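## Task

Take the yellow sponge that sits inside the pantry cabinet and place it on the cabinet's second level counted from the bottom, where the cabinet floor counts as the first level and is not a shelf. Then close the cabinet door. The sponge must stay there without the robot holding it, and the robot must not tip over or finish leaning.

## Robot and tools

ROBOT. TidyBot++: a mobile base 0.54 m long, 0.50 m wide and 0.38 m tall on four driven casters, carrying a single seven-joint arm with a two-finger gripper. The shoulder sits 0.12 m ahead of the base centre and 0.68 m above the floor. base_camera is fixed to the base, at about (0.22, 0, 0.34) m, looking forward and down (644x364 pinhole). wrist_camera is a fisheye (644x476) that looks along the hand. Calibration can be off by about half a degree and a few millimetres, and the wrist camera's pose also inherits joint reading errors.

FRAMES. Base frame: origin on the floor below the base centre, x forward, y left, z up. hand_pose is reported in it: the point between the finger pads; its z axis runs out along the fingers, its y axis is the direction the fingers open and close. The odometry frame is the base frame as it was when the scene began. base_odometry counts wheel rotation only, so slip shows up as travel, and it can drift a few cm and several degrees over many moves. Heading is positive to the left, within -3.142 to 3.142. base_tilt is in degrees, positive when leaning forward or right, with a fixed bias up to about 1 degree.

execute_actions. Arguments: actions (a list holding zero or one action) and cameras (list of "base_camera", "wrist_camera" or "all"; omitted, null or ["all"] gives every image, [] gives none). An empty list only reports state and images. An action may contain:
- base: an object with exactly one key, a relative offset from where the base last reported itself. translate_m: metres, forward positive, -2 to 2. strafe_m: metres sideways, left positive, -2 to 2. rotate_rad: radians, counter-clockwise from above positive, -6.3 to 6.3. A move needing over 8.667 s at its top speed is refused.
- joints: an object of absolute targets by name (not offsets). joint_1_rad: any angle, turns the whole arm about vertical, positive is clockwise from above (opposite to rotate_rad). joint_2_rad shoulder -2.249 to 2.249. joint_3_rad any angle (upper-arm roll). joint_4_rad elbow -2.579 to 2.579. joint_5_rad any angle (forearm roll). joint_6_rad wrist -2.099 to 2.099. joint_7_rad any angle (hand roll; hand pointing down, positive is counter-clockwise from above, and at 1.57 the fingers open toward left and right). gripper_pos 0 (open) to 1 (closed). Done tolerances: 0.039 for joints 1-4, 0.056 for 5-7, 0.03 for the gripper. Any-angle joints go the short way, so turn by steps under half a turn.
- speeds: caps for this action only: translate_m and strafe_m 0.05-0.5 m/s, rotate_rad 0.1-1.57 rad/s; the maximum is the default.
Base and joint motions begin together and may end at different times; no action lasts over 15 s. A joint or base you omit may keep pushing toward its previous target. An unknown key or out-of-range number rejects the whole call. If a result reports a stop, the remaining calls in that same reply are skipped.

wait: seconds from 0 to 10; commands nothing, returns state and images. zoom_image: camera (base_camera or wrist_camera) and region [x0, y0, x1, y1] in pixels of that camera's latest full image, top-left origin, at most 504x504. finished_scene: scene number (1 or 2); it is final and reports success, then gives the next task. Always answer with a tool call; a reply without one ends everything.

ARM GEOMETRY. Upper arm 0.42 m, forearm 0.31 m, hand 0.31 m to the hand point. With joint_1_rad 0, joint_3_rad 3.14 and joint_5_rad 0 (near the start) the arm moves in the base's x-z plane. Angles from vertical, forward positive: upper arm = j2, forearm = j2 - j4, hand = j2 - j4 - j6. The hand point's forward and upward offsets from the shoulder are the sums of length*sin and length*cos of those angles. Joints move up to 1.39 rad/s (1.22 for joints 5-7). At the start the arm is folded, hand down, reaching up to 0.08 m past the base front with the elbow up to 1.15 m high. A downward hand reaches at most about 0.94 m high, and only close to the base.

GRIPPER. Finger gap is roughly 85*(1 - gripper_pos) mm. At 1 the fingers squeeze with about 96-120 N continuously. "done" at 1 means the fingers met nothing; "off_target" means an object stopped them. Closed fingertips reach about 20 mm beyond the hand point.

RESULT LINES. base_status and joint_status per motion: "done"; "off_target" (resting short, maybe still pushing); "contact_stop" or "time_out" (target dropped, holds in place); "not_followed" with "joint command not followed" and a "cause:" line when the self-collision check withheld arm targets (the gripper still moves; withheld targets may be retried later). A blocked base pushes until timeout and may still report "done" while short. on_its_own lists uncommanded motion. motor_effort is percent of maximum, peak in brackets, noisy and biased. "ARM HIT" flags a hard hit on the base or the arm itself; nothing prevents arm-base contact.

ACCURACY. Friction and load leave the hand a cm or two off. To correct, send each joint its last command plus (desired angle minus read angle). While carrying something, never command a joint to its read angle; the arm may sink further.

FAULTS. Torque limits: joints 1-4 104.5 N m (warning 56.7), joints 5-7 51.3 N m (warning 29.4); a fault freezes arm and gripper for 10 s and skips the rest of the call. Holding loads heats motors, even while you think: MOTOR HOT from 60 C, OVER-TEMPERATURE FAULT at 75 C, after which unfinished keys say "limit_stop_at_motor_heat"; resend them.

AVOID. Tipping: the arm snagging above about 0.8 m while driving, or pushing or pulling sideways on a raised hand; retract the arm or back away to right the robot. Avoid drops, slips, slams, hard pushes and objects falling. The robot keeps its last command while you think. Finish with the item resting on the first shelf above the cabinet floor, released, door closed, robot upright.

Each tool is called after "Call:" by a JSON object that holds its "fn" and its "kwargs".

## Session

Call:
{"fn": "execute_actions", "kwargs": {"actions": [{"joints":{"joint_1_rad":0,"joint_2_rad":-0.6,"joint_3_rad":3.14,"joint_4_rad":-2.3,"joint_6_rad":0.0}}]}}

Scene clock: 1.40 s.
base_odometry: x=+0.000 y=+0.000 heading=+0.000 (m, m, rad; odometry frame)
base_tilt: forward=+0.7 right=+0.1 (deg)
base_status: not commanded
joint_positions: joint_1_rad=+0.023 joint_2_rad=-0.585 joint_3_rad=+3.158 joint_4_rad=-2.311 joint_5_rad=-0.030 joint_6_rad=-0.027 joint_7_rad=+1.527 gripper_pos=+0.000
joint_status: all done
motor_effort: joint_1_rad=-1(1) joint_2_rad=-1(4) joint_3_rad=+1(1) joint_4_rad=+23(24) joint_5_rad=+0(1) joint_6_rad=+9(9) joint_7_rad=+1(1) (%)
hand_pose: x=+0.5032 y=-0.0145 z=+0.9276 quat_wxyz=(-0.016, +0.767, -0.045, +0.640) (m; base frame)
pictures: base_camera, wrist_camera
camera_calibration (this result's frames):
wrist_camera: T_world_to_cam=[[-0.0146818, -0.997684, -0.0664189, 0.0626749], [-0.16595, 0.0679361, -0.983791, 1.05394], [0.986025, -0.00342154, -0.166563, -0.205398], [0, 0, 0, 1]] pos_world=[0.378349, -0.00977367, 1.00681]
Images, in order (width x height): base_camera 644x364, wrist_camera 644x476.

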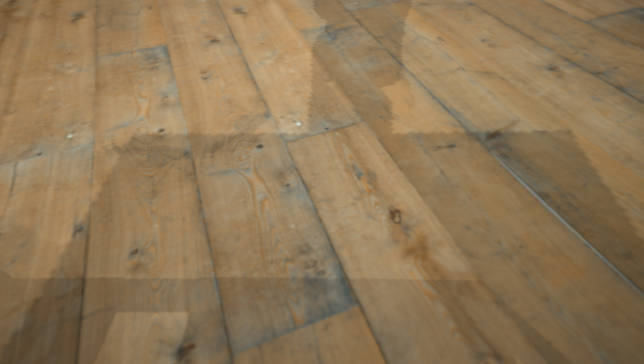

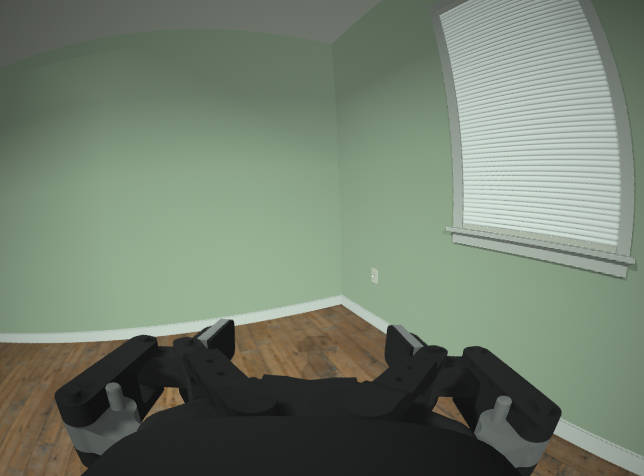

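Call:
{"fn": "execute_actions", "kwargs": {"actions": [{"base":{"rotate_rad":2.2},"joints":{"joint_5_rad":0,"joint_7_rad":1.57}}], "cameras": ["wrist_camera"]}}

Call:
{"fn": "execute_actions", "kwargs": {"actions": [{"base":{"rotate_rad":2.0}}], "cameras": ["wrist_camera"]}}

Scene clock: 5.27 s.
base_odometry: x=+0.000 y=+0.000 heading=+2.200 (m, m, rad; odometry frame)
base_tilt: forward=+0.7 right=+0.1 (deg)
base_status: done
joint_positions: joint_1_rad=+0.018 joint_2_rad=-0.585 joint_3_rad=+3.152 joint_4_rad=-2.311 joint_5_rad=-0.030 joint_6_rad=-0.027 joint_7_rad=+1.543 gripper_pos=+0.000
joint_status: all done
motor_effort: joint_1_rad=-1(2) joint_2_rad=-1(2) joint_3_rad=+1(2) joint_4_rad=+23(23) joint_5_rad=+0(1) joint_6_rad=+9(9) joint_7_rad=+1(2) (%)
hand_pose: x=+0.5032 y=-0.0103 z=+0.9276 quat_wxyz=(-0.013, +0.768, -0.035, +0.640) (m; base frame)
pictures: wrist_camera
camera_calibration (this result's frames):
wrist_camera: T_world_to_cam=[[-0.0028804, -0.99883, -0.0482808, 0.0441], [-0.167137, 0.0480827, -0.98476, 1.05494], [0.985929, 0.00523301, -0.16708, -0.204844], [0, 0, 0, 1]] pos_world=[0.378408, -0.00560389, 1.00677]
Images, in order (width x height): wrist_camera 644x476.

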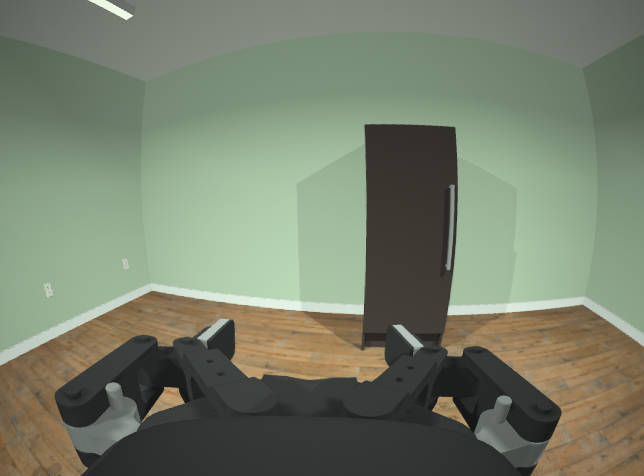

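Scene clock: 7.83 s.
base_odometry: x=+0.000 y=+0.000 heading=-2.084 (m, m, rad; odometry frame)
base_tilt: forward=+0.8 right=+0.1 (deg)
base_status: done
joint_positions: joint_1_rad=+0.017 joint_2_rad=-0.585 joint_3_rad=+3.151 joint_4_rad=-2.311 joint_5_rad=-0.030 joint_6_rad=-0.027 joint_7_rad=+1.543 gripper_pos=+0.000
joint_status: not commanded
motor_effort: joint_1_rad=-1(2) joint_2_rad=-1(2) joint_3_rad=+1(2) joint_4_rad=+24(24) joint_5_rad=+1(0) joint_6_rad=+9(9) joint_7_rad=+1(1) (%)
hand_pose: x=+0.5032 y=-0.0094 z=+0.9276 quat_wxyz=(-0.013, +0.768, -0.034, +0.640) (m; base frame)
pictures: wrist_camera
camera_calibration (this result's frames):
wrist_camera: T_world_to_cam=[[-0.000971513, -0.998864, -0.0476505, 0.043443], [-0.167239, 0.0471418, -0.984789, 1.05496], [0.985916, 0.00701229, -0.167095, -0.204822], [0, 0, 0, 1]] pos_world=[0.37841, -0.00490276, 1.00676]
Images, in order (width x height): wrist_camera 644x476.

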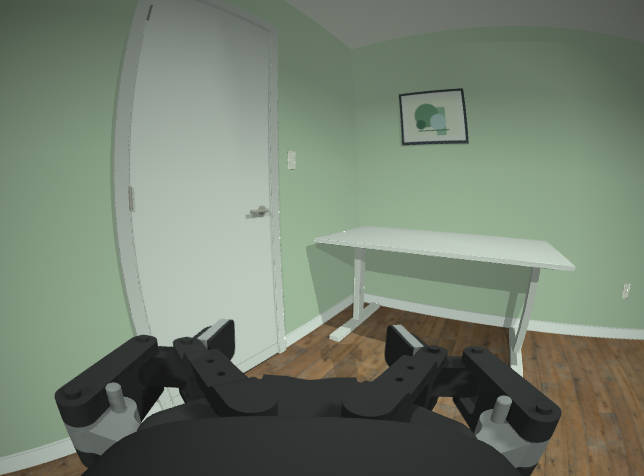

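Call:
{"fn": "execute_actions", "kwargs": {"actions": [{"base":{"rotate_rad":-2.25}}], "cameras": ["wrist_camera"]}}

Call:
{"fn": "execute_actions", "kwargs": {"actions": [{"base":{"translate_m":0.9}}]}}

Scene clock: 12.43 s.
base_odometry: x=+0.000 y=+0.000 heading=+1.950 (m, m, rad; odometry frame)
base_tilt: forward=+0.7 right=+0.1 (deg)
base_status: done
joint_positions: joint_1_rad=+0.015 joint_2_rad=-0.585 joint_3_rad=+3.148 joint_4_rad=-2.311 joint_5_rad=-0.030 joint_6_rad=-0.027 joint_7_rad=+1.543 gripper_pos=+0.000
joint_status: not commanded
motor_effort: joint_1_rad=-2(2) joint_2_rad=-1(2) joint_3_rad=+1(2) joint_4_rad=+24(24) joint_5_rad=+0(0) joint_6_rad=+9(9) joint_7_rad=+1(1) (%)
hand_pose: x=+0.5033 y=-0.0067 z=+0.9276 quat_wxyz=(-0.014, +0.768, -0.031, +0.640) (m; base frame)
pictures: wrist_camera
camera_calibration (this result's frames):
wrist_camera: T_world_to_cam=[[0.00470686, -0.998951, -0.0455476, 0.0413331], [-0.167531, 0.0441166, -0.984879, 1.05503], [0.985855, 0.0122663, -0.167148, -0.204746], [0, 0, 0, 1]] pos_world=[0.378406, -0.00274301, 1.00673]
Images, in order (width x height): wrist_camera 644x476.

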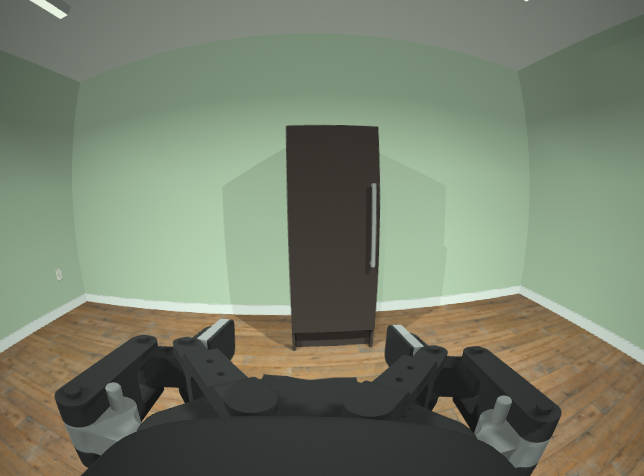

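Scene clock: 15.60 s.
base_odometry: x=-0.332 y=+0.837 heading=+1.949 (m, m, rad; odometry frame)
base_tilt: forward=+0.7 right=+0.1 (deg)
base_status: done
joint_positions: joint_1_rad=+0.015 joint_2_rad=-0.587 joint_3_rad=+3.148 joint_4_rad=-2.311 joint_5_rad=-0.030 joint_6_rad=-0.027 joint_7_rad=+1.543 gripper_pos=+0.000
joint_status: not commanded
motor_effort: joint_1_rad=-1(1) joint_2_rad=-2(4) joint_3_rad=+1(1) joint_4_rad=+24(24) joint_5_rad=+0(0) joint_6_rad=+9(10) joint_7_rad=+1(1) (%)
hand_pose: x=+0.5028 y=-0.0067 z=+0.9283 quat_wxyz=(-0.014, +0.767, -0.031, +0.640) (m; base frame)
pictures: base_camera, wrist_camera
camera_calibration (this result's frames):
wrist_camera: T_world_to_cam=[[0.00479031, -0.998952, -0.0455122, 0.041299], [-0.165733, 0.0440902, -0.985185, 1.05502], [0.986159, 0.0122622, -0.165348, -0.206009], [0, 0, 0, 1]] pos_world=[0.377812, -0.00273426, 1.00721]
Images, in order (width x height): base_camera 644x364, wrist_camera 644x476.

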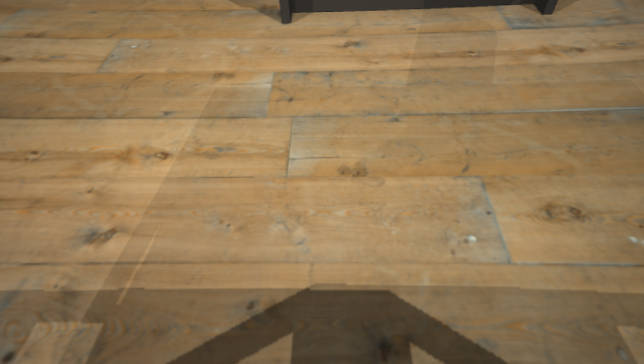

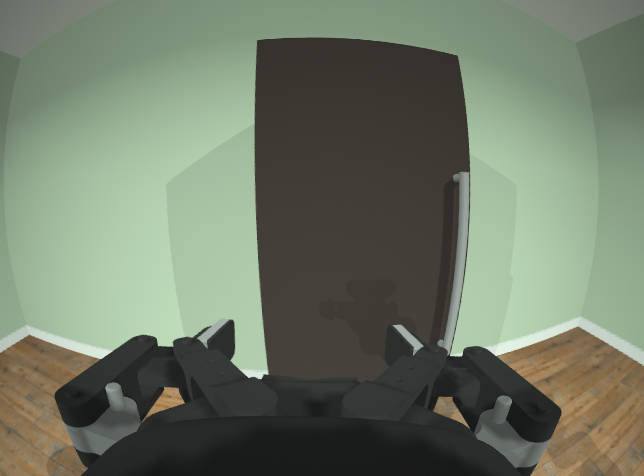

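Call:
{"fn": "execute_actions", "kwargs": {"actions": [{"base":{"strafe_m":-0.39}}], "cameras": []}}

Call:
{"fn": "execute_actions", "kwargs": {"actions": [{"base":{"translate_m":0.36}}]}}

Scene clock: 19.53 s.
base_odometry: x=+0.031 y=+0.981 heading=+1.949 (m, m, rad; odometry frame)
base_tilt: forward=+0.7 right=+0.1 (deg)
base_status: done
joint_positions: joint_1_rad=+0.015 joint_2_rad=-0.587 joint_3_rad=+3.147 joint_4_rad=-2.311 joint_5_rad=-0.030 joint_6_rad=-0.027 joint_7_rad=+1.543 gripper_pos=+0.000
joint_status: not commanded
motor_effort: joint_1_rad=-1(1) joint_2_rad=-1(2) joint_3_rad=+1(2) joint_4_rad=+23(24) joint_5_rad=+0(0) joint_6_rad=+9(10) joint_7_rad=+1(1) (%)
hand_pose: x=+0.5028 y=-0.0066 z=+0.9283 quat_wxyz=(-0.014, +0.767, -0.031, +0.640) (m; base frame)
pictures: none
No camera images: the call's "cameras" was empty. Leave "cameras" out to get every camera's image.

Scene clock: 21.60 s.
base_odometry: x=-0.102 y=+1.316 heading=+1.949 (m, m, rad; odometry frame)
base_tilt: forward=+0.7 right=+0.1 (deg)
base_status: done
joint_positions: joint_1_rad=+0.015 joint_2_rad=-0.589 joint_3_rad=+3.147 joint_4_rad=-2.311 joint_5_rad=-0.030 joint_6_rad=-0.027 joint_7_rad=+1.543 gripper_pos=+0.000
joint_status: not commanded
motor_effort: joint_1_rad=-2(1) joint_2_rad=-1(4) joint_3_rad=+1(1) joint_4_rad=+23(24) joint_5_rad=+0(0) joint_6_rad=+9(10) joint_7_rad=+1(1) (%)
hand_pose: x=+0.5025 y=-0.0066 z=+0.9288 quat_wxyz=(-0.014, +0.767, -0.031, +0.641) (m; base frame)
pictures: base_camera, wrist_camera
camera_calibration (this result's frames):
wrist_camera: T_world_to_cam=[[0.00508251, -0.998959, -0.0453326, 0.0411417], [-0.164367, 0.0438821, -0.985423, 1.05503], [0.986386, 0.0124596, -0.163973, -0.206982], [0, 0, 0, 1]] pos_world=[0.377367, -0.00261899, 1.00757]
Images, in order (width x height): base_camera 644x364, wrist_camera 644x476.

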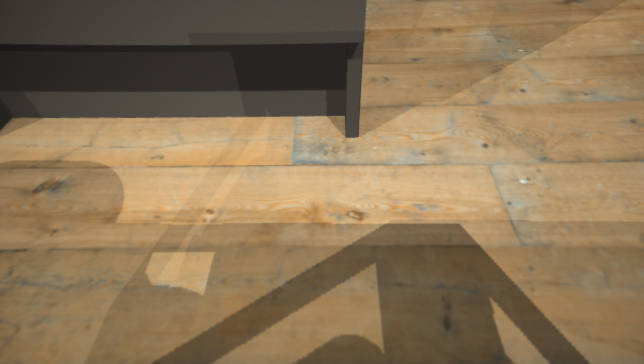

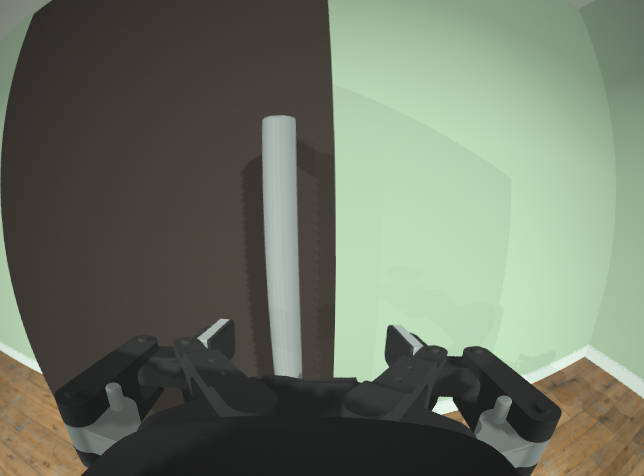

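Call:
{"fn": "execute_actions", "kwargs": {"actions": [{"base":{"strafe_m":0.022}}], "cameras": []}}

Call:
{"fn": "execute_actions", "kwargs": {"actions": [{"base":{"translate_m":0.105},"speeds":{"translate_m":0.1}}], "cameras": []}}

Call:
{"fn": "execute_actions", "kwargs": {"actions": [{"joints":{"gripper_pos":0.8}}]}}

Scene clock: 24.33 s.
base_odometry: x=-0.123 y=+1.308 heading=+1.949 (m, m, rad; odometry frame)
base_tilt: forward=+0.7 right=+0.1 (deg)
base_status: done
joint_positions: joint_1_rad=+0.015 joint_2_rad=-0.589 joint_3_rad=+3.145 joint_4_rad=-2.311 joint_5_rad=-0.030 joint_6_rad=-0.027 joint_7_rad=+1.543 gripper_pos=+0.000
joint_status: not commanded
motor_effort: joint_1_rad=-1(0) joint_2_rad=-1(2) joint_3_rad=+1(2) joint_4_rad=+23(24) joint_5_rad=+0(1) joint_6_rad=+9(10) joint_7_rad=+1(1) (%)
hand_pose: x=+0.5025 y=-0.0057 z=+0.9288 quat_wxyz=(-0.014, +0.767, -0.030, +0.641) (m; base frame)
pictures: none
No camera images: the call's "cameras" was empty. Leave "cameras" out to get every camera's image.

Scene clock: 26.10 s.
base_odometry: x=-0.162 y=+1.405 heading=+1.949 (m, m, rad; odometry frame)
base_tilt: forward=+0.7 right=+0.1 (deg)
base_status: done
joint_positions: joint_1_rad=+0.014 joint_2_rad=-0.600 joint_3_rad=+3.145 joint_4_rad=-2.310 joint_5_rad=-0.030 joint_6_rad=-0.027 joint_7_rad=+1.545 gripper_pos=+0.000
joint_status: not commanded
motor_effort: joint_1_rad=-1(1) joint_2_rad=-1(7) joint_3_rad=+1(2) joint_4_rad=+24(31) joint_5_rad=+0(0) joint_6_rad=+9(15) joint_7_rad=+1(0) (%)
hand_pose: x=+0.4998 y=-0.0057 z=+0.9343 quat_wxyz=(-0.014, +0.763, -0.029, +0.646) (m; base frame)
pictures: none
No camera images: the call's "cameras" was empty. Leave "cameras" out to get every camera's image.

Scene clock: 27.10 s.
base_odometry: x=-0.162 y=+1.405 heading=+1.949 (m, m, rad; odometry frame)
base_tilt: forward=+0.7 right=+0.1 (deg)
base_status: not commanded
joint_positions: joint_1_rad=+0.012 joint_2_rad=-0.636 joint_3_rad=+3.154 joint_4_rad=-2.323 joint_5_rad=-0.029 joint_6_rad=-0.027 joint_7_rad=+1.551 gripper_pos=+0.748
joint_status: gripper_pos off_target (ended at +0.748, target +0.800)
motor_effort: joint_1_rad=-5(10) joint_2_rad=+10(12) joint_3_rad=-2(8) joint_4_rad=+29(33) joint_5_rad=-1(2) joint_6_rad=+13(16) joint_7_rad=+0(1) (%)
hand_pose: x=+0.4895 y=-0.0083 z=+0.9393 quat_wxyz=(-0.012, +0.755, -0.029, +0.654) (m; base frame)
pictures: base_camera, wrist_camera
camera_calibration (this result's frames):
wrist_camera: T_world_to_cam=[[0.0054734, -0.99924, -0.0385936, 0.0334288], [-0.129571, 0.0375601, -0.990858, 1.05128], [0.991555, 0.010424, -0.129267, -0.227565], [0, 0, 0, 1]] pos_world=[0.361677, -0.00371082, 1.01355]
Images, in order (width x height): base_camera 644x364, wrist_camera 644x476.

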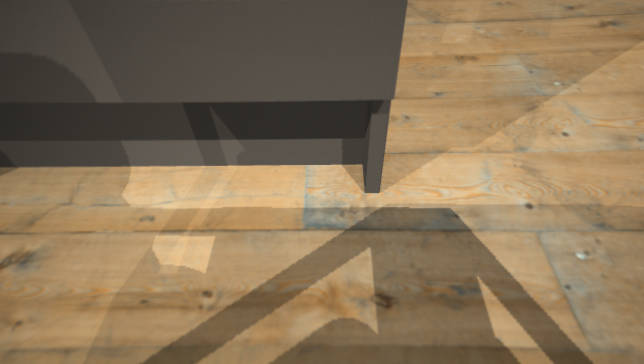

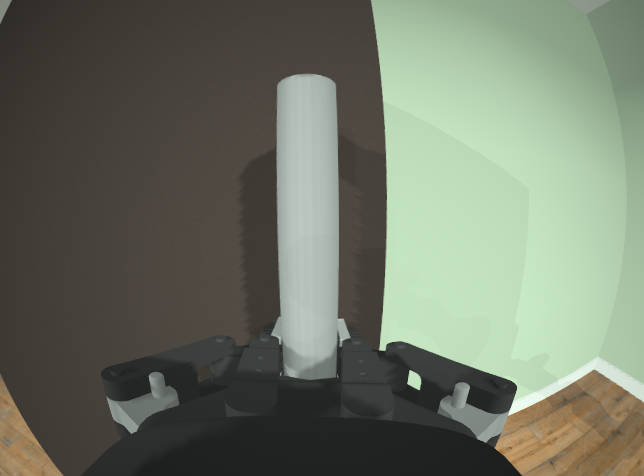

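Repeat the same sequence (grip at .85 for firmness).

Call:
{"fn": "execute_actions", "kwargs": {"actions": [{"base":{"translate_m":-0.15},"speeds":{"translate_m":0.12}}], "cameras": []}}

Call:
{"fn": "execute_actions", "kwargs": {"actions": [{"base":{"strafe_m":0.05},"speeds":{"strafe_m":0.12}}], "cameras": []}}

Call:
{"fn": "execute_actions", "kwargs": {"actions": [{"base":{"translate_m":-0.13},"speeds":{"translate_m":0.12}}], "cameras": ["wrist_camera"]}}

Call:
{"fn": "execute_actions", "kwargs": {"actions": [{"base":{"strafe_m":0.11},"speeds":{"strafe_m":0.12}}], "cameras": []}}

Call:
{"fn": "execute_actions", "kwargs": {"actions": [{"base":{"translate_m":-0.12},"speeds":{"translate_m":0.12}}], "cameras": []}}

Call:
{"fn": "execute_actions", "kwargs": {"actions": [{"base":{"strafe_m":0.14},"speeds":{"strafe_m":0.12}}]}}

Scene clock: 31.57 s.
base_odometry: x=-0.106 y=+1.266 heading=+1.948 (m, m, rad; odometry frame)
base_tilt: forward=+0.8 right=+0.1 (deg)
base_status: done
joint_positions: joint_1_rad=-0.015 joint_2_rad=-0.593 joint_3_rad=+3.109 joint_4_rad=-2.298 joint_5_rad=-0.029 joint_6_rad=-0.026 joint_7_rad=+1.551 gripper_pos=+0.749
joint_status: not commanded
motor_effort: joint_1_rad=+5(6) joint_2_rad=-6(11) joint_3_rad=+9(9) joint_4_rad=+21(28) joint_5_rad=+0(1) joint_6_rad=+8(13) joint_7_rad=+1(0) (%)
hand_pose: x=+0.5020 y=+0.0221 z=+0.9388 quat_wxyz=(-0.023, +0.761, +0.003, +0.648) (m; base frame)
pictures: none
No camera images: the call's "cameras" was empty. Leave "cameras" out to get every camera's image.

Scene clock: 32.57 s.
base_odometry: x=-0.153 y=+1.247 heading=+1.948 (m, m, rad; odometry frame)
base_tilt: forward=+0.7 right=+0.1 (deg)
base_status: done
joint_positions: joint_1_rad=+0.031 joint_2_rad=-0.594 joint_3_rad=+3.177 joint_4_rad=-2.299 joint_5_rad=-0.015 joint_6_rad=-0.026 joint_7_rad=+1.565 gripper_pos=+0.749
joint_status: not commanded
motor_effort: joint_1_rad=-8(10) joint_2_rad=+0(6) joint_3_rad=-6(8) joint_4_rad=+27(28) joint_5_rad=-3(4) joint_6_rad=+11(12) joint_7_rad=-3(3) (%)
hand_pose: x=+0.5017 y=-0.0270 z=+0.9389 quat_wxyz=(+0.005, +0.760, -0.037, +0.648) (m; base frame)
pictures: none
No camera images: the call's "cameras" was empty. Leave "cameras" out to get every camera's image.

Scene clock: 34.27 s.
base_odometry: x=-0.105 y=+1.126 heading=+1.948 (m, m, rad; odometry frame)
base_tilt: forward=+0.8 right=+0.0 (deg)
base_status: done
joint_positions: joint_1_rad=-0.042 joint_2_rad=-0.580 joint_3_rad=+3.088 joint_4_rad=-2.295 joint_5_rad=-0.015 joint_6_rad=-0.016 joint_7_rad=+1.565 gripper_pos=+0.749
joint_status: not commanded
motor_effort: joint_1_rad=+8(11) joint_2_rad=-10(10) joint_3_rad=+11(14) joint_4_rad=+18(26) joint_5_rad=+4(3) joint_6_rad=+5(11) joint_7_rad=+4(3) (%)
hand_pose: x=+0.5041 y=+0.0428 z=+0.9383 quat_wxyz=(-0.024, +0.761, +0.035, +0.648) (m; base frame)
pictures: wrist_camera
camera_calibration (this result's frames):
wrist_camera: T_world_to_cam=[[0.117798, -0.992714, 0.0253622, -0.0325215], [-0.143979, -0.0423439, -0.988674, 1.05896], [0.982544, 0.112812, -0.147918, -0.225115], [0, 0, 0, 1]] pos_world=[0.377485, 0.0379519, 1.0145]
Images, in order (width x height): wrist_camera 644x476.

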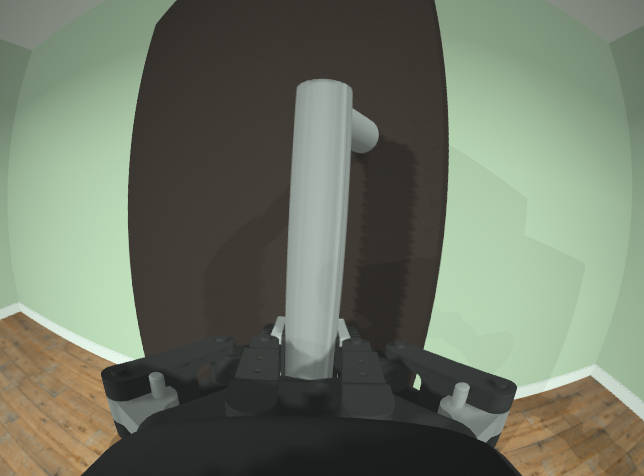

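Scene clock: 35.77 s.
base_odometry: x=-0.207 y=+1.086 heading=+1.948 (m, m, rad; odometry frame)
base_tilt: forward=+0.7 right=+0.1 (deg)
base_status: done
joint_positions: joint_1_rad=+0.071 joint_2_rad=-0.612 joint_3_rad=+3.213 joint_4_rad=-2.314 joint_5_rad=-0.008 joint_6_rad=-0.016 joint_7_rad=+1.571 gripper_pos=+0.749
joint_status: not commanded
motor_effort: joint_1_rad=-13(17) joint_2_rad=+5(10) joint_3_rad=-12(15) joint_4_rad=+30(31) joint_5_rad=-5(4) joint_6_rad=+14(15) joint_7_rad=-4(4) (%)
hand_pose: x=+0.4935 y=-0.0580 z=+0.9392 quat_wxyz=(+0.024, +0.755, -0.065, +0.652) (m; base frame)
pictures: none
No camera images: the call's "cameras" was empty. Leave "cameras" out to get every camera's image.

Scene clock: 37.47 s.
base_odometry: x=-0.163 y=+0.975 heading=+1.948 (m, m, rad; odometry frame)
base_tilt: forward=+0.8 right=+0.0 (deg)
base_status: done
joint_positions: joint_1_rad=-0.045 joint_2_rad=-0.548 joint_3_rad=+3.089 joint_4_rad=-2.281 joint_5_rad=-0.008 joint_6_rad=-0.002 joint_7_rad=+1.571 gripper_pos=+0.751
joint_status: not commanded
motor_effort: joint_1_rad=+7(14) joint_2_rad=-16(18) joint_3_rad=+9(12) joint_4_rad=+15(29) joint_5_rad=+3(4) joint_6_rad=+3(13) joint_7_rad=+5(3) (%)
hand_pose: x=+0.5144 y=+0.0441 z=+0.9383 quat_wxyz=(-0.021, +0.762, +0.040, +0.646) (m; base frame)
pictures: none
No camera images: the call's "cameras" was empty. Leave "cameras" out to get every camera's image.

Scene clock: 39.23 s.
base_odometry: x=-0.293 y=+0.923 heading=+1.948 (m, m, rad; odometry frame)
base_tilt: forward=+0.7 right=+0.1 (deg)
base_status: done
joint_positions: joint_1_rad=+0.059 joint_2_rad=-0.649 joint_3_rad=+3.194 joint_4_rad=-2.337 joint_5_rad=-0.003 joint_6_rad=-0.016 joint_7_rad=+1.577 gripper_pos=+0.751
joint_status: not commanded
motor_effort: joint_1_rad=-13(15) joint_2_rad=+12(16) joint_3_rad=-10(12) joint_4_rad=+33(35) joint_5_rad=-5(6) joint_6_rad=+17(18) joint_7_rad=-4(5) (%)
hand_pose: x=+0.4837 y=-0.0435 z=+0.9387 quat_wxyz=(+0.022, +0.752, -0.047, +0.658) (m; base frame)
pictures: base_camera, wrist_camera
camera_calibration (this result's frames):
wrist_camera: T_world_to_cam=[[-0.0666542, -0.997712, -0.0113343, 0.0076695], [-0.12011, 0.0193001, -0.992573, 1.04753], [0.990521, -0.0647978, -0.121121, -0.231947], [0, 0, 0, 1]] pos_world=[0.356078, -0.0275952, 1.01175]
Images, in order (width x height): base_camera 644x364, wrist_camera 644x476.

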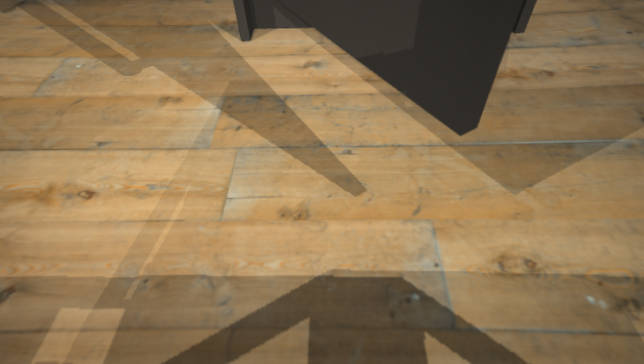

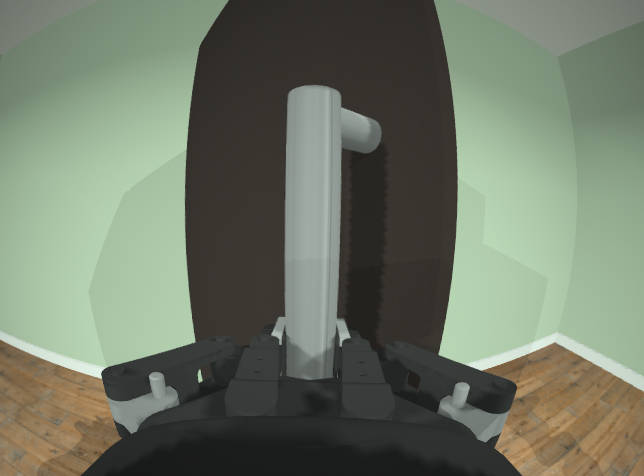

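Same state. Repeat.

Call:
{"fn": "execute_actions", "kwargs": {"actions": [{"joints":{"gripper_pos":0}}], "cameras": []}}

Call:
{"fn": "execute_actions", "kwargs": {"actions": [{"base":{"translate_m":-0.12}}], "cameras": []}}

Call:
{"fn": "execute_actions", "kwargs": {"actions": [{"base":{"strafe_m":-0.27}}], "cameras": []}}

Call:
{"fn": "execute_actions", "kwargs": {"actions": [{"base":{"translate_m":0.2}}]}}

Call:
{"fn": "execute_actions", "kwargs": {"actions": [{"base":{"strafe_m":0.44},"speeds":{"strafe_m":0.2}}]}}

Scene clock: 41.80 s.
base_odometry: x=-0.293 y=+0.923 heading=+1.948 (m, m, rad; odometry frame)
base_tilt: forward=+0.7 right=+0.0 (deg)
base_status: not commanded
joint_positions: joint_1_rad=+0.013 joint_2_rad=-0.615 joint_3_rad=+3.147 joint_4_rad=-2.314 joint_5_rad=-0.003 joint_6_rad=-0.016 joint_7_rad=+1.577 gripper_pos=+0.000
joint_status: all done
motor_effort: joint_1_rad=-1(13) joint_2_rad=+0(12) joint_3_rad=+1(10) joint_4_rad=+24(33) joint_5_rad=+0(4) joint_6_rad=+9(17) joint_7_rad=+1(4) (%)
hand_pose: x=+0.4961 y=-0.0061 z=+0.9407 quat_wxyz=(+0.006, +0.756, -0.006, +0.654) (m; base frame)
pictures: none
No camera images: the call's "cameras" was empty. Leave "cameras" out to get every camera's image.

Scene clock: 43.13 s.
base_odometry: x=-0.249 y=+0.811 heading=+1.948 (m, m, rad; odometry frame)
base_tilt: forward=+0.7 right=+0.1 (deg)
base_status: done
joint_positions: joint_1_rad=+0.013 joint_2_rad=-0.613 joint_3_rad=+3.147 joint_4_rad=-2.314 joint_5_rad=-0.003 joint_6_rad=-0.016 joint_7_rad=+1.577 gripper_pos=+0.000
joint_status: not commanded
motor_effort: joint_1_rad=-1(1) joint_2_rad=+0(4) joint_3_rad=+1(1) joint_4_rad=+23(24) joint_5_rad=+1(0) joint_6_rad=+9(10) joint_7_rad=+1(1) (%)
hand_pose: x=+0.4966 y=-0.0061 z=+0.9400 quat_wxyz=(+0.006, +0.757, -0.006, +0.654) (m; base frame)
pictures: none
No camera images: the call's "cameras" was empty. Leave "cameras" out to get every camera's image.

Scene clock: 44.97 s.
base_odometry: x=+0.002 y=+0.911 heading=+1.948 (m, m, rad; odometry frame)
base_tilt: forward=+0.7 right=+0.1 (deg)
base_status: done
joint_positions: joint_1_rad=+0.013 joint_2_rad=-0.613 joint_3_rad=+3.147 joint_4_rad=-2.314 joint_5_rad=-0.003 joint_6_rad=-0.016 joint_7_rad=+1.577 gripper_pos=+0.000
joint_status: not commanded
motor_effort: joint_1_rad=-1(1) joint_2_rad=-1(1) joint_3_rad=+1(2) joint_4_rad=+23(24) joint_5_rad=+0(0) joint_6_rad=+9(9) joint_7_rad=+1(1) (%)
hand_pose: x=+0.4966 y=-0.0060 z=+0.9400 quat_wxyz=(+0.006, +0.757, -0.006, +0.654) (m; base frame)
pictures: none
No camera images: the call's "cameras" was empty. Leave "cameras" out to get every camera's image.

Scene clock: 46.60 s.
base_odometry: x=-0.071 y=+1.097 heading=+1.948 (m, m, rad; odometry frame)
base_tilt: forward=+0.7 right=+0.1 (deg)
base_status: done
joint_positions: joint_1_rad=+0.013 joint_2_rad=-0.608 joint_3_rad=+3.147 joint_4_rad=-2.314 joint_5_rad=-0.003 joint_6_rad=-0.016 joint_7_rad=+1.577 gripper_pos=+0.000
joint_status: not commanded
motor_effort: joint_1_rad=-1(1) joint_2_rad=-1(4) joint_3_rad=+1(1) joint_4_rad=+24(24) joint_5_rad=+0(0) joint_6_rad=+9(10) joint_7_rad=+1(1) (%)
hand_pose: x=+0.4980 y=-0.0060 z=+0.9379 quat_wxyz=(+0.006, +0.759, -0.006, +0.652) (m; base frame)
pictures: base_camera, wrist_camera
camera_calibration (this result's frames):
wrist_camera: T_world_to_cam=[[0.0164257, -0.999727, 0.0165985, -0.0216379], [-0.138588, -0.0187169, -0.990173, 1.05444], [0.990214, 0.0139639, -0.138858, -0.226523], [0, 0, 0, 1]] pos_world=[0.370794, 0.00126692, 1.01298]
Images, in order (width x height): base_camera 644x364, wrist_camera 644x476.

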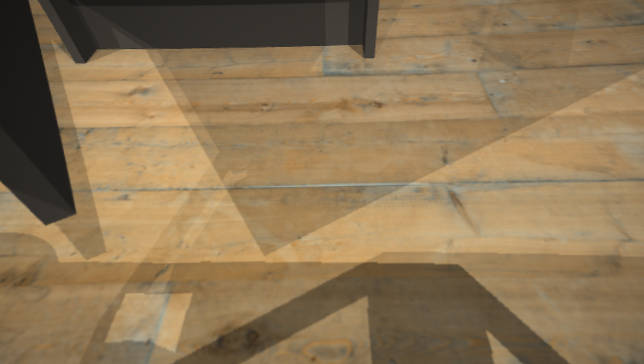

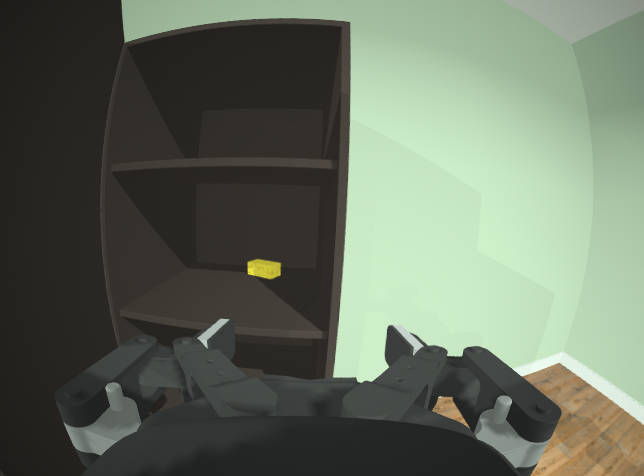

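Scene clock: 49.57 s.
base_odometry: x=-0.481 y=+0.935 heading=+1.948 (m, m, rad; odometry frame)
base_tilt: forward=+0.7 right=+0.1 (deg)
base_status: done
joint_positions: joint_1_rad=+0.015 joint_2_rad=-0.608 joint_3_rad=+3.149 joint_4_rad=-2.314 joint_5_rad=-0.003 joint_6_rad=-0.016 joint_7_rad=+1.577 gripper_pos=+0.000
joint_status: not commanded
motor_effort: joint_1_rad=-2(6) joint_2_rad=-1(3) joint_3_rad=+1(6) joint_4_rad=+23(24) joint_5_rad=+0(1) joint_6_rad=+9(10) joint_7_rad=+1(2) (%)
hand_pose: x=+0.4980 y=-0.0076 z=+0.9379 quat_wxyz=(+0.006, +0.759, -0.008, +0.652) (m; base frame)
pictures: base_camera, wrist_camera
camera_calibration (this result's frames):
wrist_camera: T_world_to_cam=[[0.0132856, -0.999796, 0.0152235, -0.0203279], [-0.138614, -0.0169194, -0.990202, 1.05448], [0.990257, 0.0110452, -0.13881, -0.226585], [0, 0, 0, 1]] pos_world=[0.370813, 0.0000201402, 1.01301]
Images, in order (width x height): base_camera 644x364, wrist_camera 644x476.

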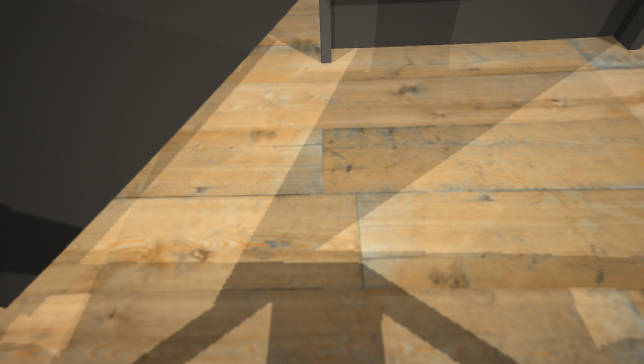

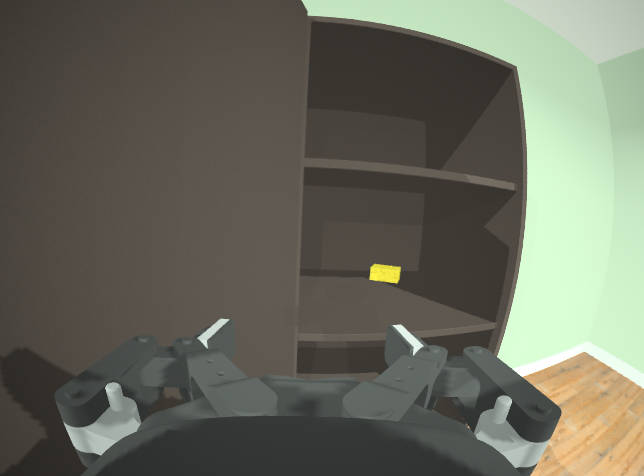

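Call:
{"fn": "execute_actions", "kwargs": {"actions": [{"base":{"translate_m":-0.4}}], "cameras": []}}

Call:
{"fn": "execute_actions", "kwargs": {"actions": [{"base":{"strafe_m":-0.29},"joints":{"joint_1_rad":0,"joint_2_rad":1.2,"joint_4_rad":-0.55,"joint_6_rad":0.26,"joint_5_rad":0,"joint_7_rad":1.57}}]}}

Scene clock: 54.20 s.
base_odometry: x=-0.333 y=+0.563 heading=+1.947 (m, m, rad; odometry frame)
base_tilt: forward=+0.7 right=+0.1 (deg)
base_status: done
joint_positions: joint_1_rad=+0.015 joint_2_rad=-0.607 joint_3_rad=+3.149 joint_4_rad=-2.314 joint_5_rad=-0.003 joint_6_rad=-0.016 joint_7_rad=+1.577 gripper_pos=+0.000
joint_status: not commanded
motor_effort: joint_1_rad=-1(0) joint_2_rad=-1(3) joint_3_rad=+1(1) joint_4_rad=+24(24) joint_5_rad=+0(0) joint_6_rad=+9(9) joint_7_rad=+1(1) (%)
hand_pose: x=+0.4980 y=-0.0076 z=+0.9378 quat_wxyz=(+0.006, +0.759, -0.008, +0.651) (m; base frame)
pictures: none
No camera images: the call's "cameras" was empty. Leave "cameras" out to get every camera's image.

Scene clock: 57.17 s.
base_odometry: x=-0.064 y=+0.669 heading=+1.947 (m, m, rad; odometry frame)
base_tilt: forward=+0.8 right=+0.1 (deg)
base_status: done
joint_positions: joint_1_rad=+0.014 joint_2_rad=+1.185 joint_3_rad=+3.149 joint_4_rad=-0.577 joint_5_rad=-0.003 joint_6_rad=+0.217 joint_7_rad=+1.577 gripper_pos=+0.000
joint_status: all done
motor_effort: joint_1_rad=-1(2) joint_2_rad=-57(59) joint_3_rad=+0(2) joint_4_rad=+23(24) joint_5_rad=+0(0) joint_6_rad=+10(10) joint_7_rad=+1(1) (%)
hand_pose: x=+1.1286 y=-0.0145 z=+0.7887 quat_wxyz=(+0.009, +0.698, -0.002, +0.716) (m; base frame)
pictures: base_camera, wrist_camera
camera_calibration (this result's frames):
wrist_camera: T_world_to_cam=[[0.0132513, -0.99941, 0.0316895, -0.0462438], [0.0385419, -0.0311582, -0.998771, 0.800653], [0.999169, 0.0144564, 0.0381063, -1.0212], [0, 0, 0, 1]] pos_world=[0.990102, -0.00650673, 0.840048]
Images, in order (width x height): base_camera 644x364, wrist_camera 644x476.

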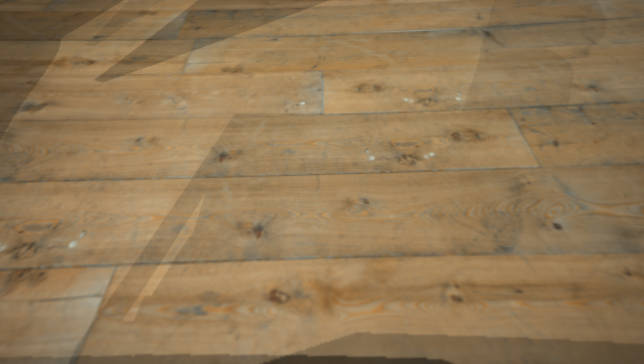

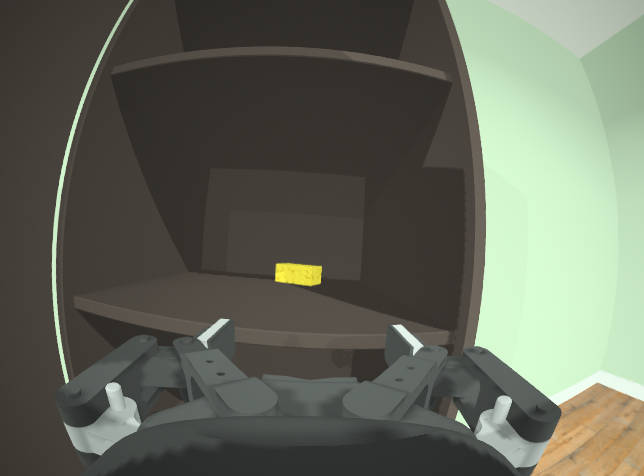

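Call:
{"fn": "execute_actions", "kwargs": {"actions": [{"base":{"translate_m":0.38},"speeds":{"translate_m":0.3}}], "cameras": ["wrist_camera"]}}

Scene clock: 60.80 s.
base_odometry: x=-0.203 y=+1.023 heading=+1.947 (m, m, rad; odometry frame)
base_tilt: forward=+0.8 right=+0.1 (deg)
base_status: done
joint_positions: joint_1_rad=+0.013 joint_2_rad=+1.191 joint_3_rad=+3.149 joint_4_rad=-0.558 joint_5_rad=-0.003 joint_6_rad=+0.229 joint_7_rad=+1.577 gripper_pos=+0.000
joint_status: not commanded
motor_effort: joint_1_rad=-1(2) joint_2_rad=-56(59) joint_3_rad=+0(0) joint_4_rad=+23(25) joint_5_rad=+1(0) joint_6_rad=+9(10) joint_7_rad=+1(1) (%)
hand_pose: x=+1.1300 y=-0.0142 z=+0.7981 quat_wxyz=(+0.009, +0.689, -0.002, +0.725) (m; base frame)
pictures: wrist_camera
camera_calibration (this result's frames):
wrist_camera: T_world_to_cam=[[0.0128167, -0.999391, 0.0324464, -0.0463957], [0.0637872, -0.0315658, -0.997464, 0.780475], [0.997881, 0.0148538, 0.0633438, -1.04165], [0, 0, 0, 1]] pos_world=[0.990251, -0.00625868, 0.845983]
Images, in order (width x height): wrist_camera 644x476.

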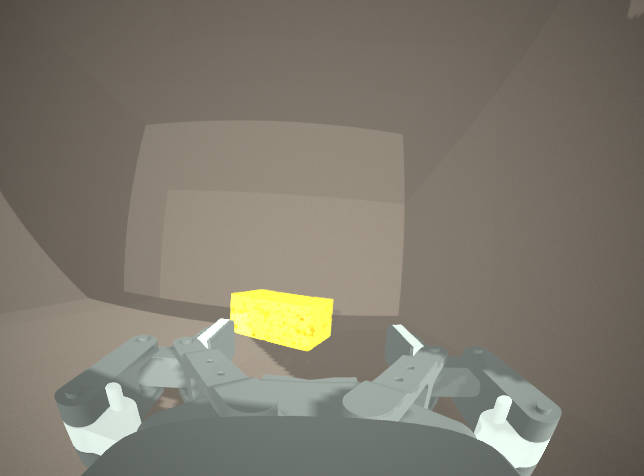

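Call:
{"fn": "execute_actions", "kwargs": {"actions": [{"base":{"strafe_m":0.085},"joints":{"joint_2_rad":1.245,"gripper_pos":0.95}}], "cameras": []}}

Call:
{"fn": "execute_actions", "kwargs": {"actions": [{"base":{"translate_m":0.15},"speeds":{"translate_m":0.12}}], "cameras": ["wrist_camera"]}}

Scene clock: 65.97 s.
base_odometry: x=-0.282 y=+0.992 heading=+1.947 (m, m, rad; odometry frame)
base_tilt: forward=+0.8 right=+0.1 (deg)
base_status: done
joint_positions: joint_1_rad=-0.004 joint_2_rad=+1.193 joint_3_rad=+3.149 joint_4_rad=-0.555 joint_5_rad=-0.003 joint_6_rad=+0.229 joint_7_rad=+1.577 gripper_pos=+0.950
joint_status: joint_2_rad off_target (ended at +1.193, target +1.245); the others done
motor_effort: joint_1_rad=+0(6) joint_2_rad=-51(56) joint_3_rad=+0(1) joint_4_rad=+20(23) joint_5_rad=+0(1) joint_6_rad=+9(9) joint_7_rad=+1(1) (%)
hand_pose: x=+1.1305 y=+0.0038 z=+0.7979 quat_wxyz=(+0.003, +0.688, +0.004, +0.725) (m; base frame)
pictures: none
No camera images: the call's "cameras" was empty. Leave "cameras" out to get every camera's image.

Scene clock: 67.80 s.
base_odometry: x=-0.338 y=+1.131 heading=+1.947 (m, m, rad; odometry frame)
base_tilt: forward=+0.8 right=+0.1 (deg)
base_status: done
joint_positions: joint_1_rad=-0.004 joint_2_rad=+1.190 joint_3_rad=+3.149 joint_4_rad=-0.543 joint_5_rad=-0.003 joint_6_rad=+0.230 joint_7_rad=+1.577 gripper_pos=+0.950
joint_status: not commanded
motor_effort: joint_1_rad=+0(3) joint_2_rad=-47(53) joint_3_rad=+1(0) joint_4_rad=+18(22) joint_5_rad=+1(1) joint_6_rad=+9(10) joint_7_rad=+1(1) (%)
hand_pose: x=+1.1305 y=+0.0039 z=+0.8076 quat_wxyz=(+0.003, +0.683, +0.004, +0.730) (m; base frame)
pictures: wrist_camera
camera_calibration (this result's frames):
wrist_camera: T_world_to_cam=[[0.0301786, -0.999004, 0.0328763, -0.0486678], [0.0794109, -0.030391, -0.996379, 0.771931], [0.996385, 0.03268, 0.0784146, -1.05361], [0, 0, 0, 1]] pos_world=[0.989968, 0.0092724, 0.853354]
Images, in order (width x height): wrist_camera 644x476.

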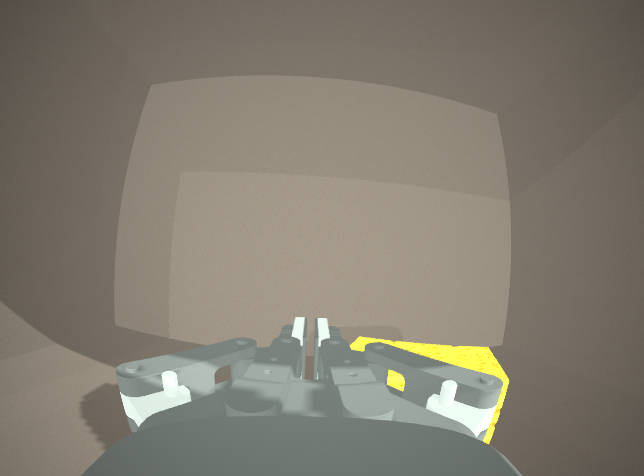

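Call:
{"fn": "execute_actions", "kwargs": {"actions": [{"base":{"translate_m":-0.2},"joints":{"joint_2_rad":1.17,"joint_6_rad":0.1},"speeds":{"translate_m":0.15}}], "cameras": ["wrist_camera"]}}

Scene clock: 71.30 s.
base_odometry: x=-0.264 y=+0.945 heading=+1.947 (m, m, rad; odometry frame)
base_tilt: forward=+0.8 right=+0.1 (deg)
base_status: done
joint_positions: joint_1_rad=-0.004 joint_2_rad=+1.184 joint_3_rad=+3.149 joint_4_rad=-0.543 joint_5_rad=-0.003 joint_6_rad=+0.142 joint_7_rad=+1.577 gripper_pos=+0.950
joint_status: all done
motor_effort: joint_1_rad=-2(4) joint_2_rad=-56(57) joint_3_rad=+0(1) joint_4_rad=+23(24) joint_5_rad=+1(1) joint_6_rad=+9(10) joint_7_rad=+1(1) (%)
hand_pose: x=+1.1305 y=+0.0033 z=+0.7873 quat_wxyz=(+0.003, +0.712, +0.004, +0.702) (m; base frame)
pictures: wrist_camera
camera_calibration (this result's frames):
wrist_camera: T_world_to_cam=[[0.0319351, -0.999026, 0.0304382, -0.0486531], [-0.0013184, -0.0304958, -0.999534, 0.845351], [0.999489, 0.0318801, -0.002291, -0.991976], [0, 0, 0, 1]] pos_world=[0.994138, 0.00879832, 0.844166]
Images, in order (width x height): wrist_camera 644x476.

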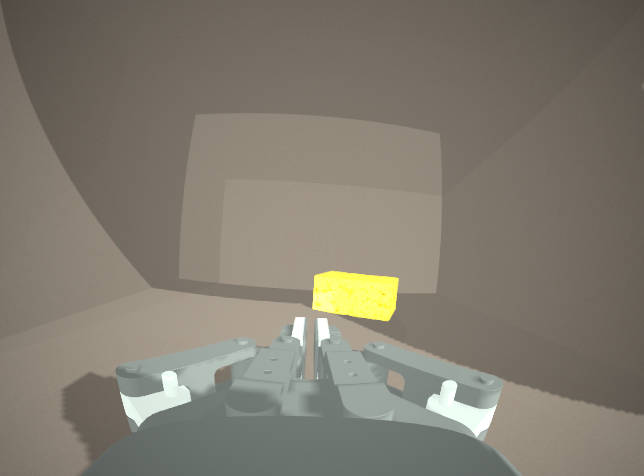

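Call:
{"fn": "execute_actions", "kwargs": {"actions": [{"base":{"strafe_m":-0.025},"joints":{"joint_6_rad":0.0}}], "cameras": []}}

Call:
{"fn": "execute_actions", "kwargs": {"actions": [{"base":{"translate_m":0.17},"speeds":{"translate_m":0.12}}], "cameras": ["wrist_camera"]}}

Scene clock: 73.90 s.
base_odometry: x=-0.241 y=+0.954 heading=+1.947 (m, m, rad; odometry frame)
base_tilt: forward=+0.8 right=+0.1 (deg)
base_status: done
joint_positions: joint_1_rad=-0.001 joint_2_rad=+1.163 joint_3_rad=+3.149 joint_4_rad=-0.542 joint_5_rad=-0.003 joint_6_rad=+0.043 joint_7_rad=+1.577 gripper_pos=+0.950
joint_status: all done
motor_effort: joint_1_rad=-1(5) joint_2_rad=-52(57) joint_3_rad=+0(0) joint_4_rad=+21(23) joint_5_rad=+0(0) joint_6_rad=+8(10) joint_7_rad=+1(1) (%)
hand_pose: x=+1.1269 y=-0.0002 z=+0.7781 quat_wxyz=(+0.004, +0.739, +0.003, +0.674) (m; base frame)
pictures: none
No camera images: the call's "cameras" was empty. Leave "cameras" out to get every camera's image.

Scene clock: 75.93 s.
base_odometry: x=-0.303 y=+1.113 heading=+1.947 (m, m, rad; odometry frame)
base_tilt: forward=+0.8 right=+0.1 (deg)
base_status: done
joint_positions: joint_1_rad=-0.001 joint_2_rad=+1.163 joint_3_rad=+3.149 joint_4_rad=-0.542 joint_5_rad=-0.003 joint_6_rad=+0.043 joint_7_rad=+1.577 gripper_pos=+0.950
joint_status: not commanded
motor_effort: joint_1_rad=-2(1) joint_2_rad=-54(55) joint_3_rad=+0(0) joint_4_rad=+22(23) joint_5_rad=+1(0) joint_6_rad=+8(9) joint_7_rad=+1(1) (%)
hand_pose: x=+1.1268 y=-0.0002 z=+0.7785 quat_wxyz=(+0.004, +0.738, +0.003, +0.674) (m; base frame)
pictures: wrist_camera
camera_calibration (this result's frames):
wrist_camera: T_world_to_cam=[[0.0305133, -0.999145, 0.0279095, -0.0481406], [-0.077651, -0.0302077, -0.996523, 0.920201], [0.996514, 0.02824, -0.0785063, -0.9255], [0, 0, 0, 1]] pos_world=[0.995197, 0.00583393, 0.845688]
Images, in order (width x height): wrist_camera 644x476.

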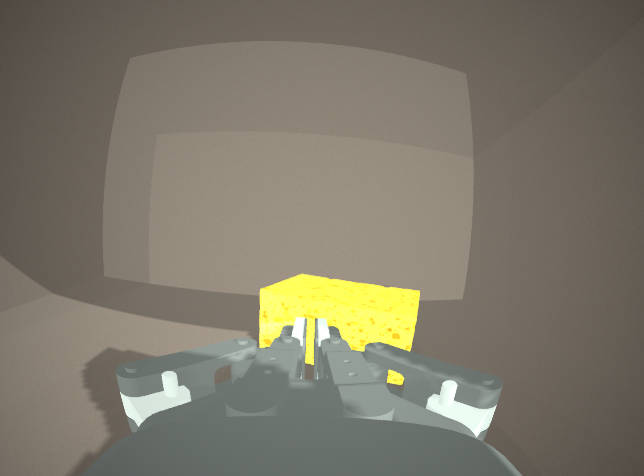

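Call:
{"fn": "execute_actions", "kwargs": {"actions": [{"base":{"strafe_m":0.02},"joints":{"joint_6_rad":-0.1}}], "cameras": ["wrist_camera"]}}

Call:
{"fn": "execute_actions", "kwargs": {"actions": [{"base":{"translate_m":0.07},"speeds":{"translate_m":0.08}}], "cameras": ["wrist_camera"]}}

Scene clock: 85.00 s.
base_odometry: x=-0.322 y=+1.105 heading=+1.946 (m, m, rad; odometry frame)
base_tilt: forward=+0.8 right=+0.1 (deg)
base_status: done
joint_positions: joint_1_rad=+0.002 joint_2_rad=+1.146 joint_3_rad=+3.149 joint_4_rad=-0.538 joint_5_rad=-0.003 joint_6_rad=-0.050 joint_7_rad=+1.577 gripper_pos=+0.950
joint_status: all done
motor_effort: joint_1_rad=-1(6) joint_2_rad=-49(54) joint_3_rad=+0(1) joint_4_rad=+19(22) joint_5_rad=+0(0) joint_6_rad=+7(8) joint_7_rad=+1(1) (%)
hand_pose: x=+1.1219 y=-0.0029 z=+0.7696 quat_wxyz=(+0.005, +0.762, +0.001, +0.647) (m; base frame)
pictures: wrist_camera
camera_calibration (this result's frames):
wrist_camera: T_world_to_cam=[[0.0295212, -0.999241, 0.0254092, -0.0473991], [-0.149471, -0.0295475, -0.988324, 0.985054], [0.988325, 0.0253786, -0.15023, -0.85682], [0, 0, 0, 1]] pos_world=[0.995453, 0.00348764, 0.846037]
Images, in order (width x height): wrist_camera 644x476.

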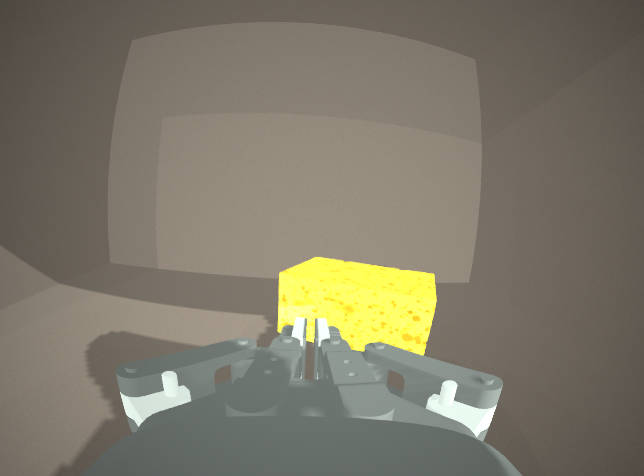

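Scene clock: 86.40 s.
base_odometry: x=-0.348 y=+1.171 heading=+1.947 (m, m, rad; odometry frame)
base_tilt: forward=+0.8 right=+0.1 (deg)
base_status: done
joint_positions: joint_1_rad=+0.002 joint_2_rad=+1.145 joint_3_rad=+3.149 joint_4_rad=-0.538 joint_5_rad=-0.003 joint_6_rad=-0.051 joint_7_rad=+1.577 gripper_pos=+0.950
joint_status: not commanded
motor_effort: joint_1_rad=-1(3) joint_2_rad=-51(51) joint_3_rad=+0(0) joint_4_rad=+20(21) joint_5_rad=+0(0) joint_6_rad=+7(8) joint_7_rad=+1(1) (%)
hand_pose: x=+1.1218 y=-0.0029 z=+0.7698 quat_wxyz=(+0.005, +0.762, +0.001, +0.647) (m; base frame)
pictures: wrist_camera
camera_calibration (this result's frames):
wrist_camera: T_world_to_cam=[[0.0295203, -0.999241, 0.0254077, -0.0474021], [-0.149483, -0.0295462, -0.988323, 0.985318], [0.988324, 0.0253776, -0.150242, -0.856716], [0, 0, 0, 1]] pos_world=[0.995401, 0.00348759, 0.846302]
Images, in order (width x height): wrist_camera 644x476.

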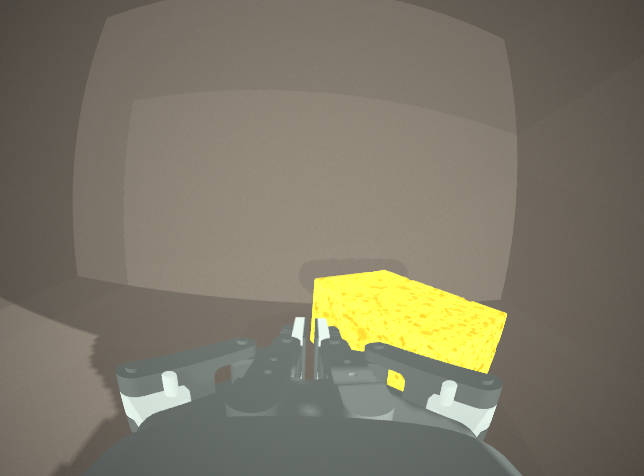

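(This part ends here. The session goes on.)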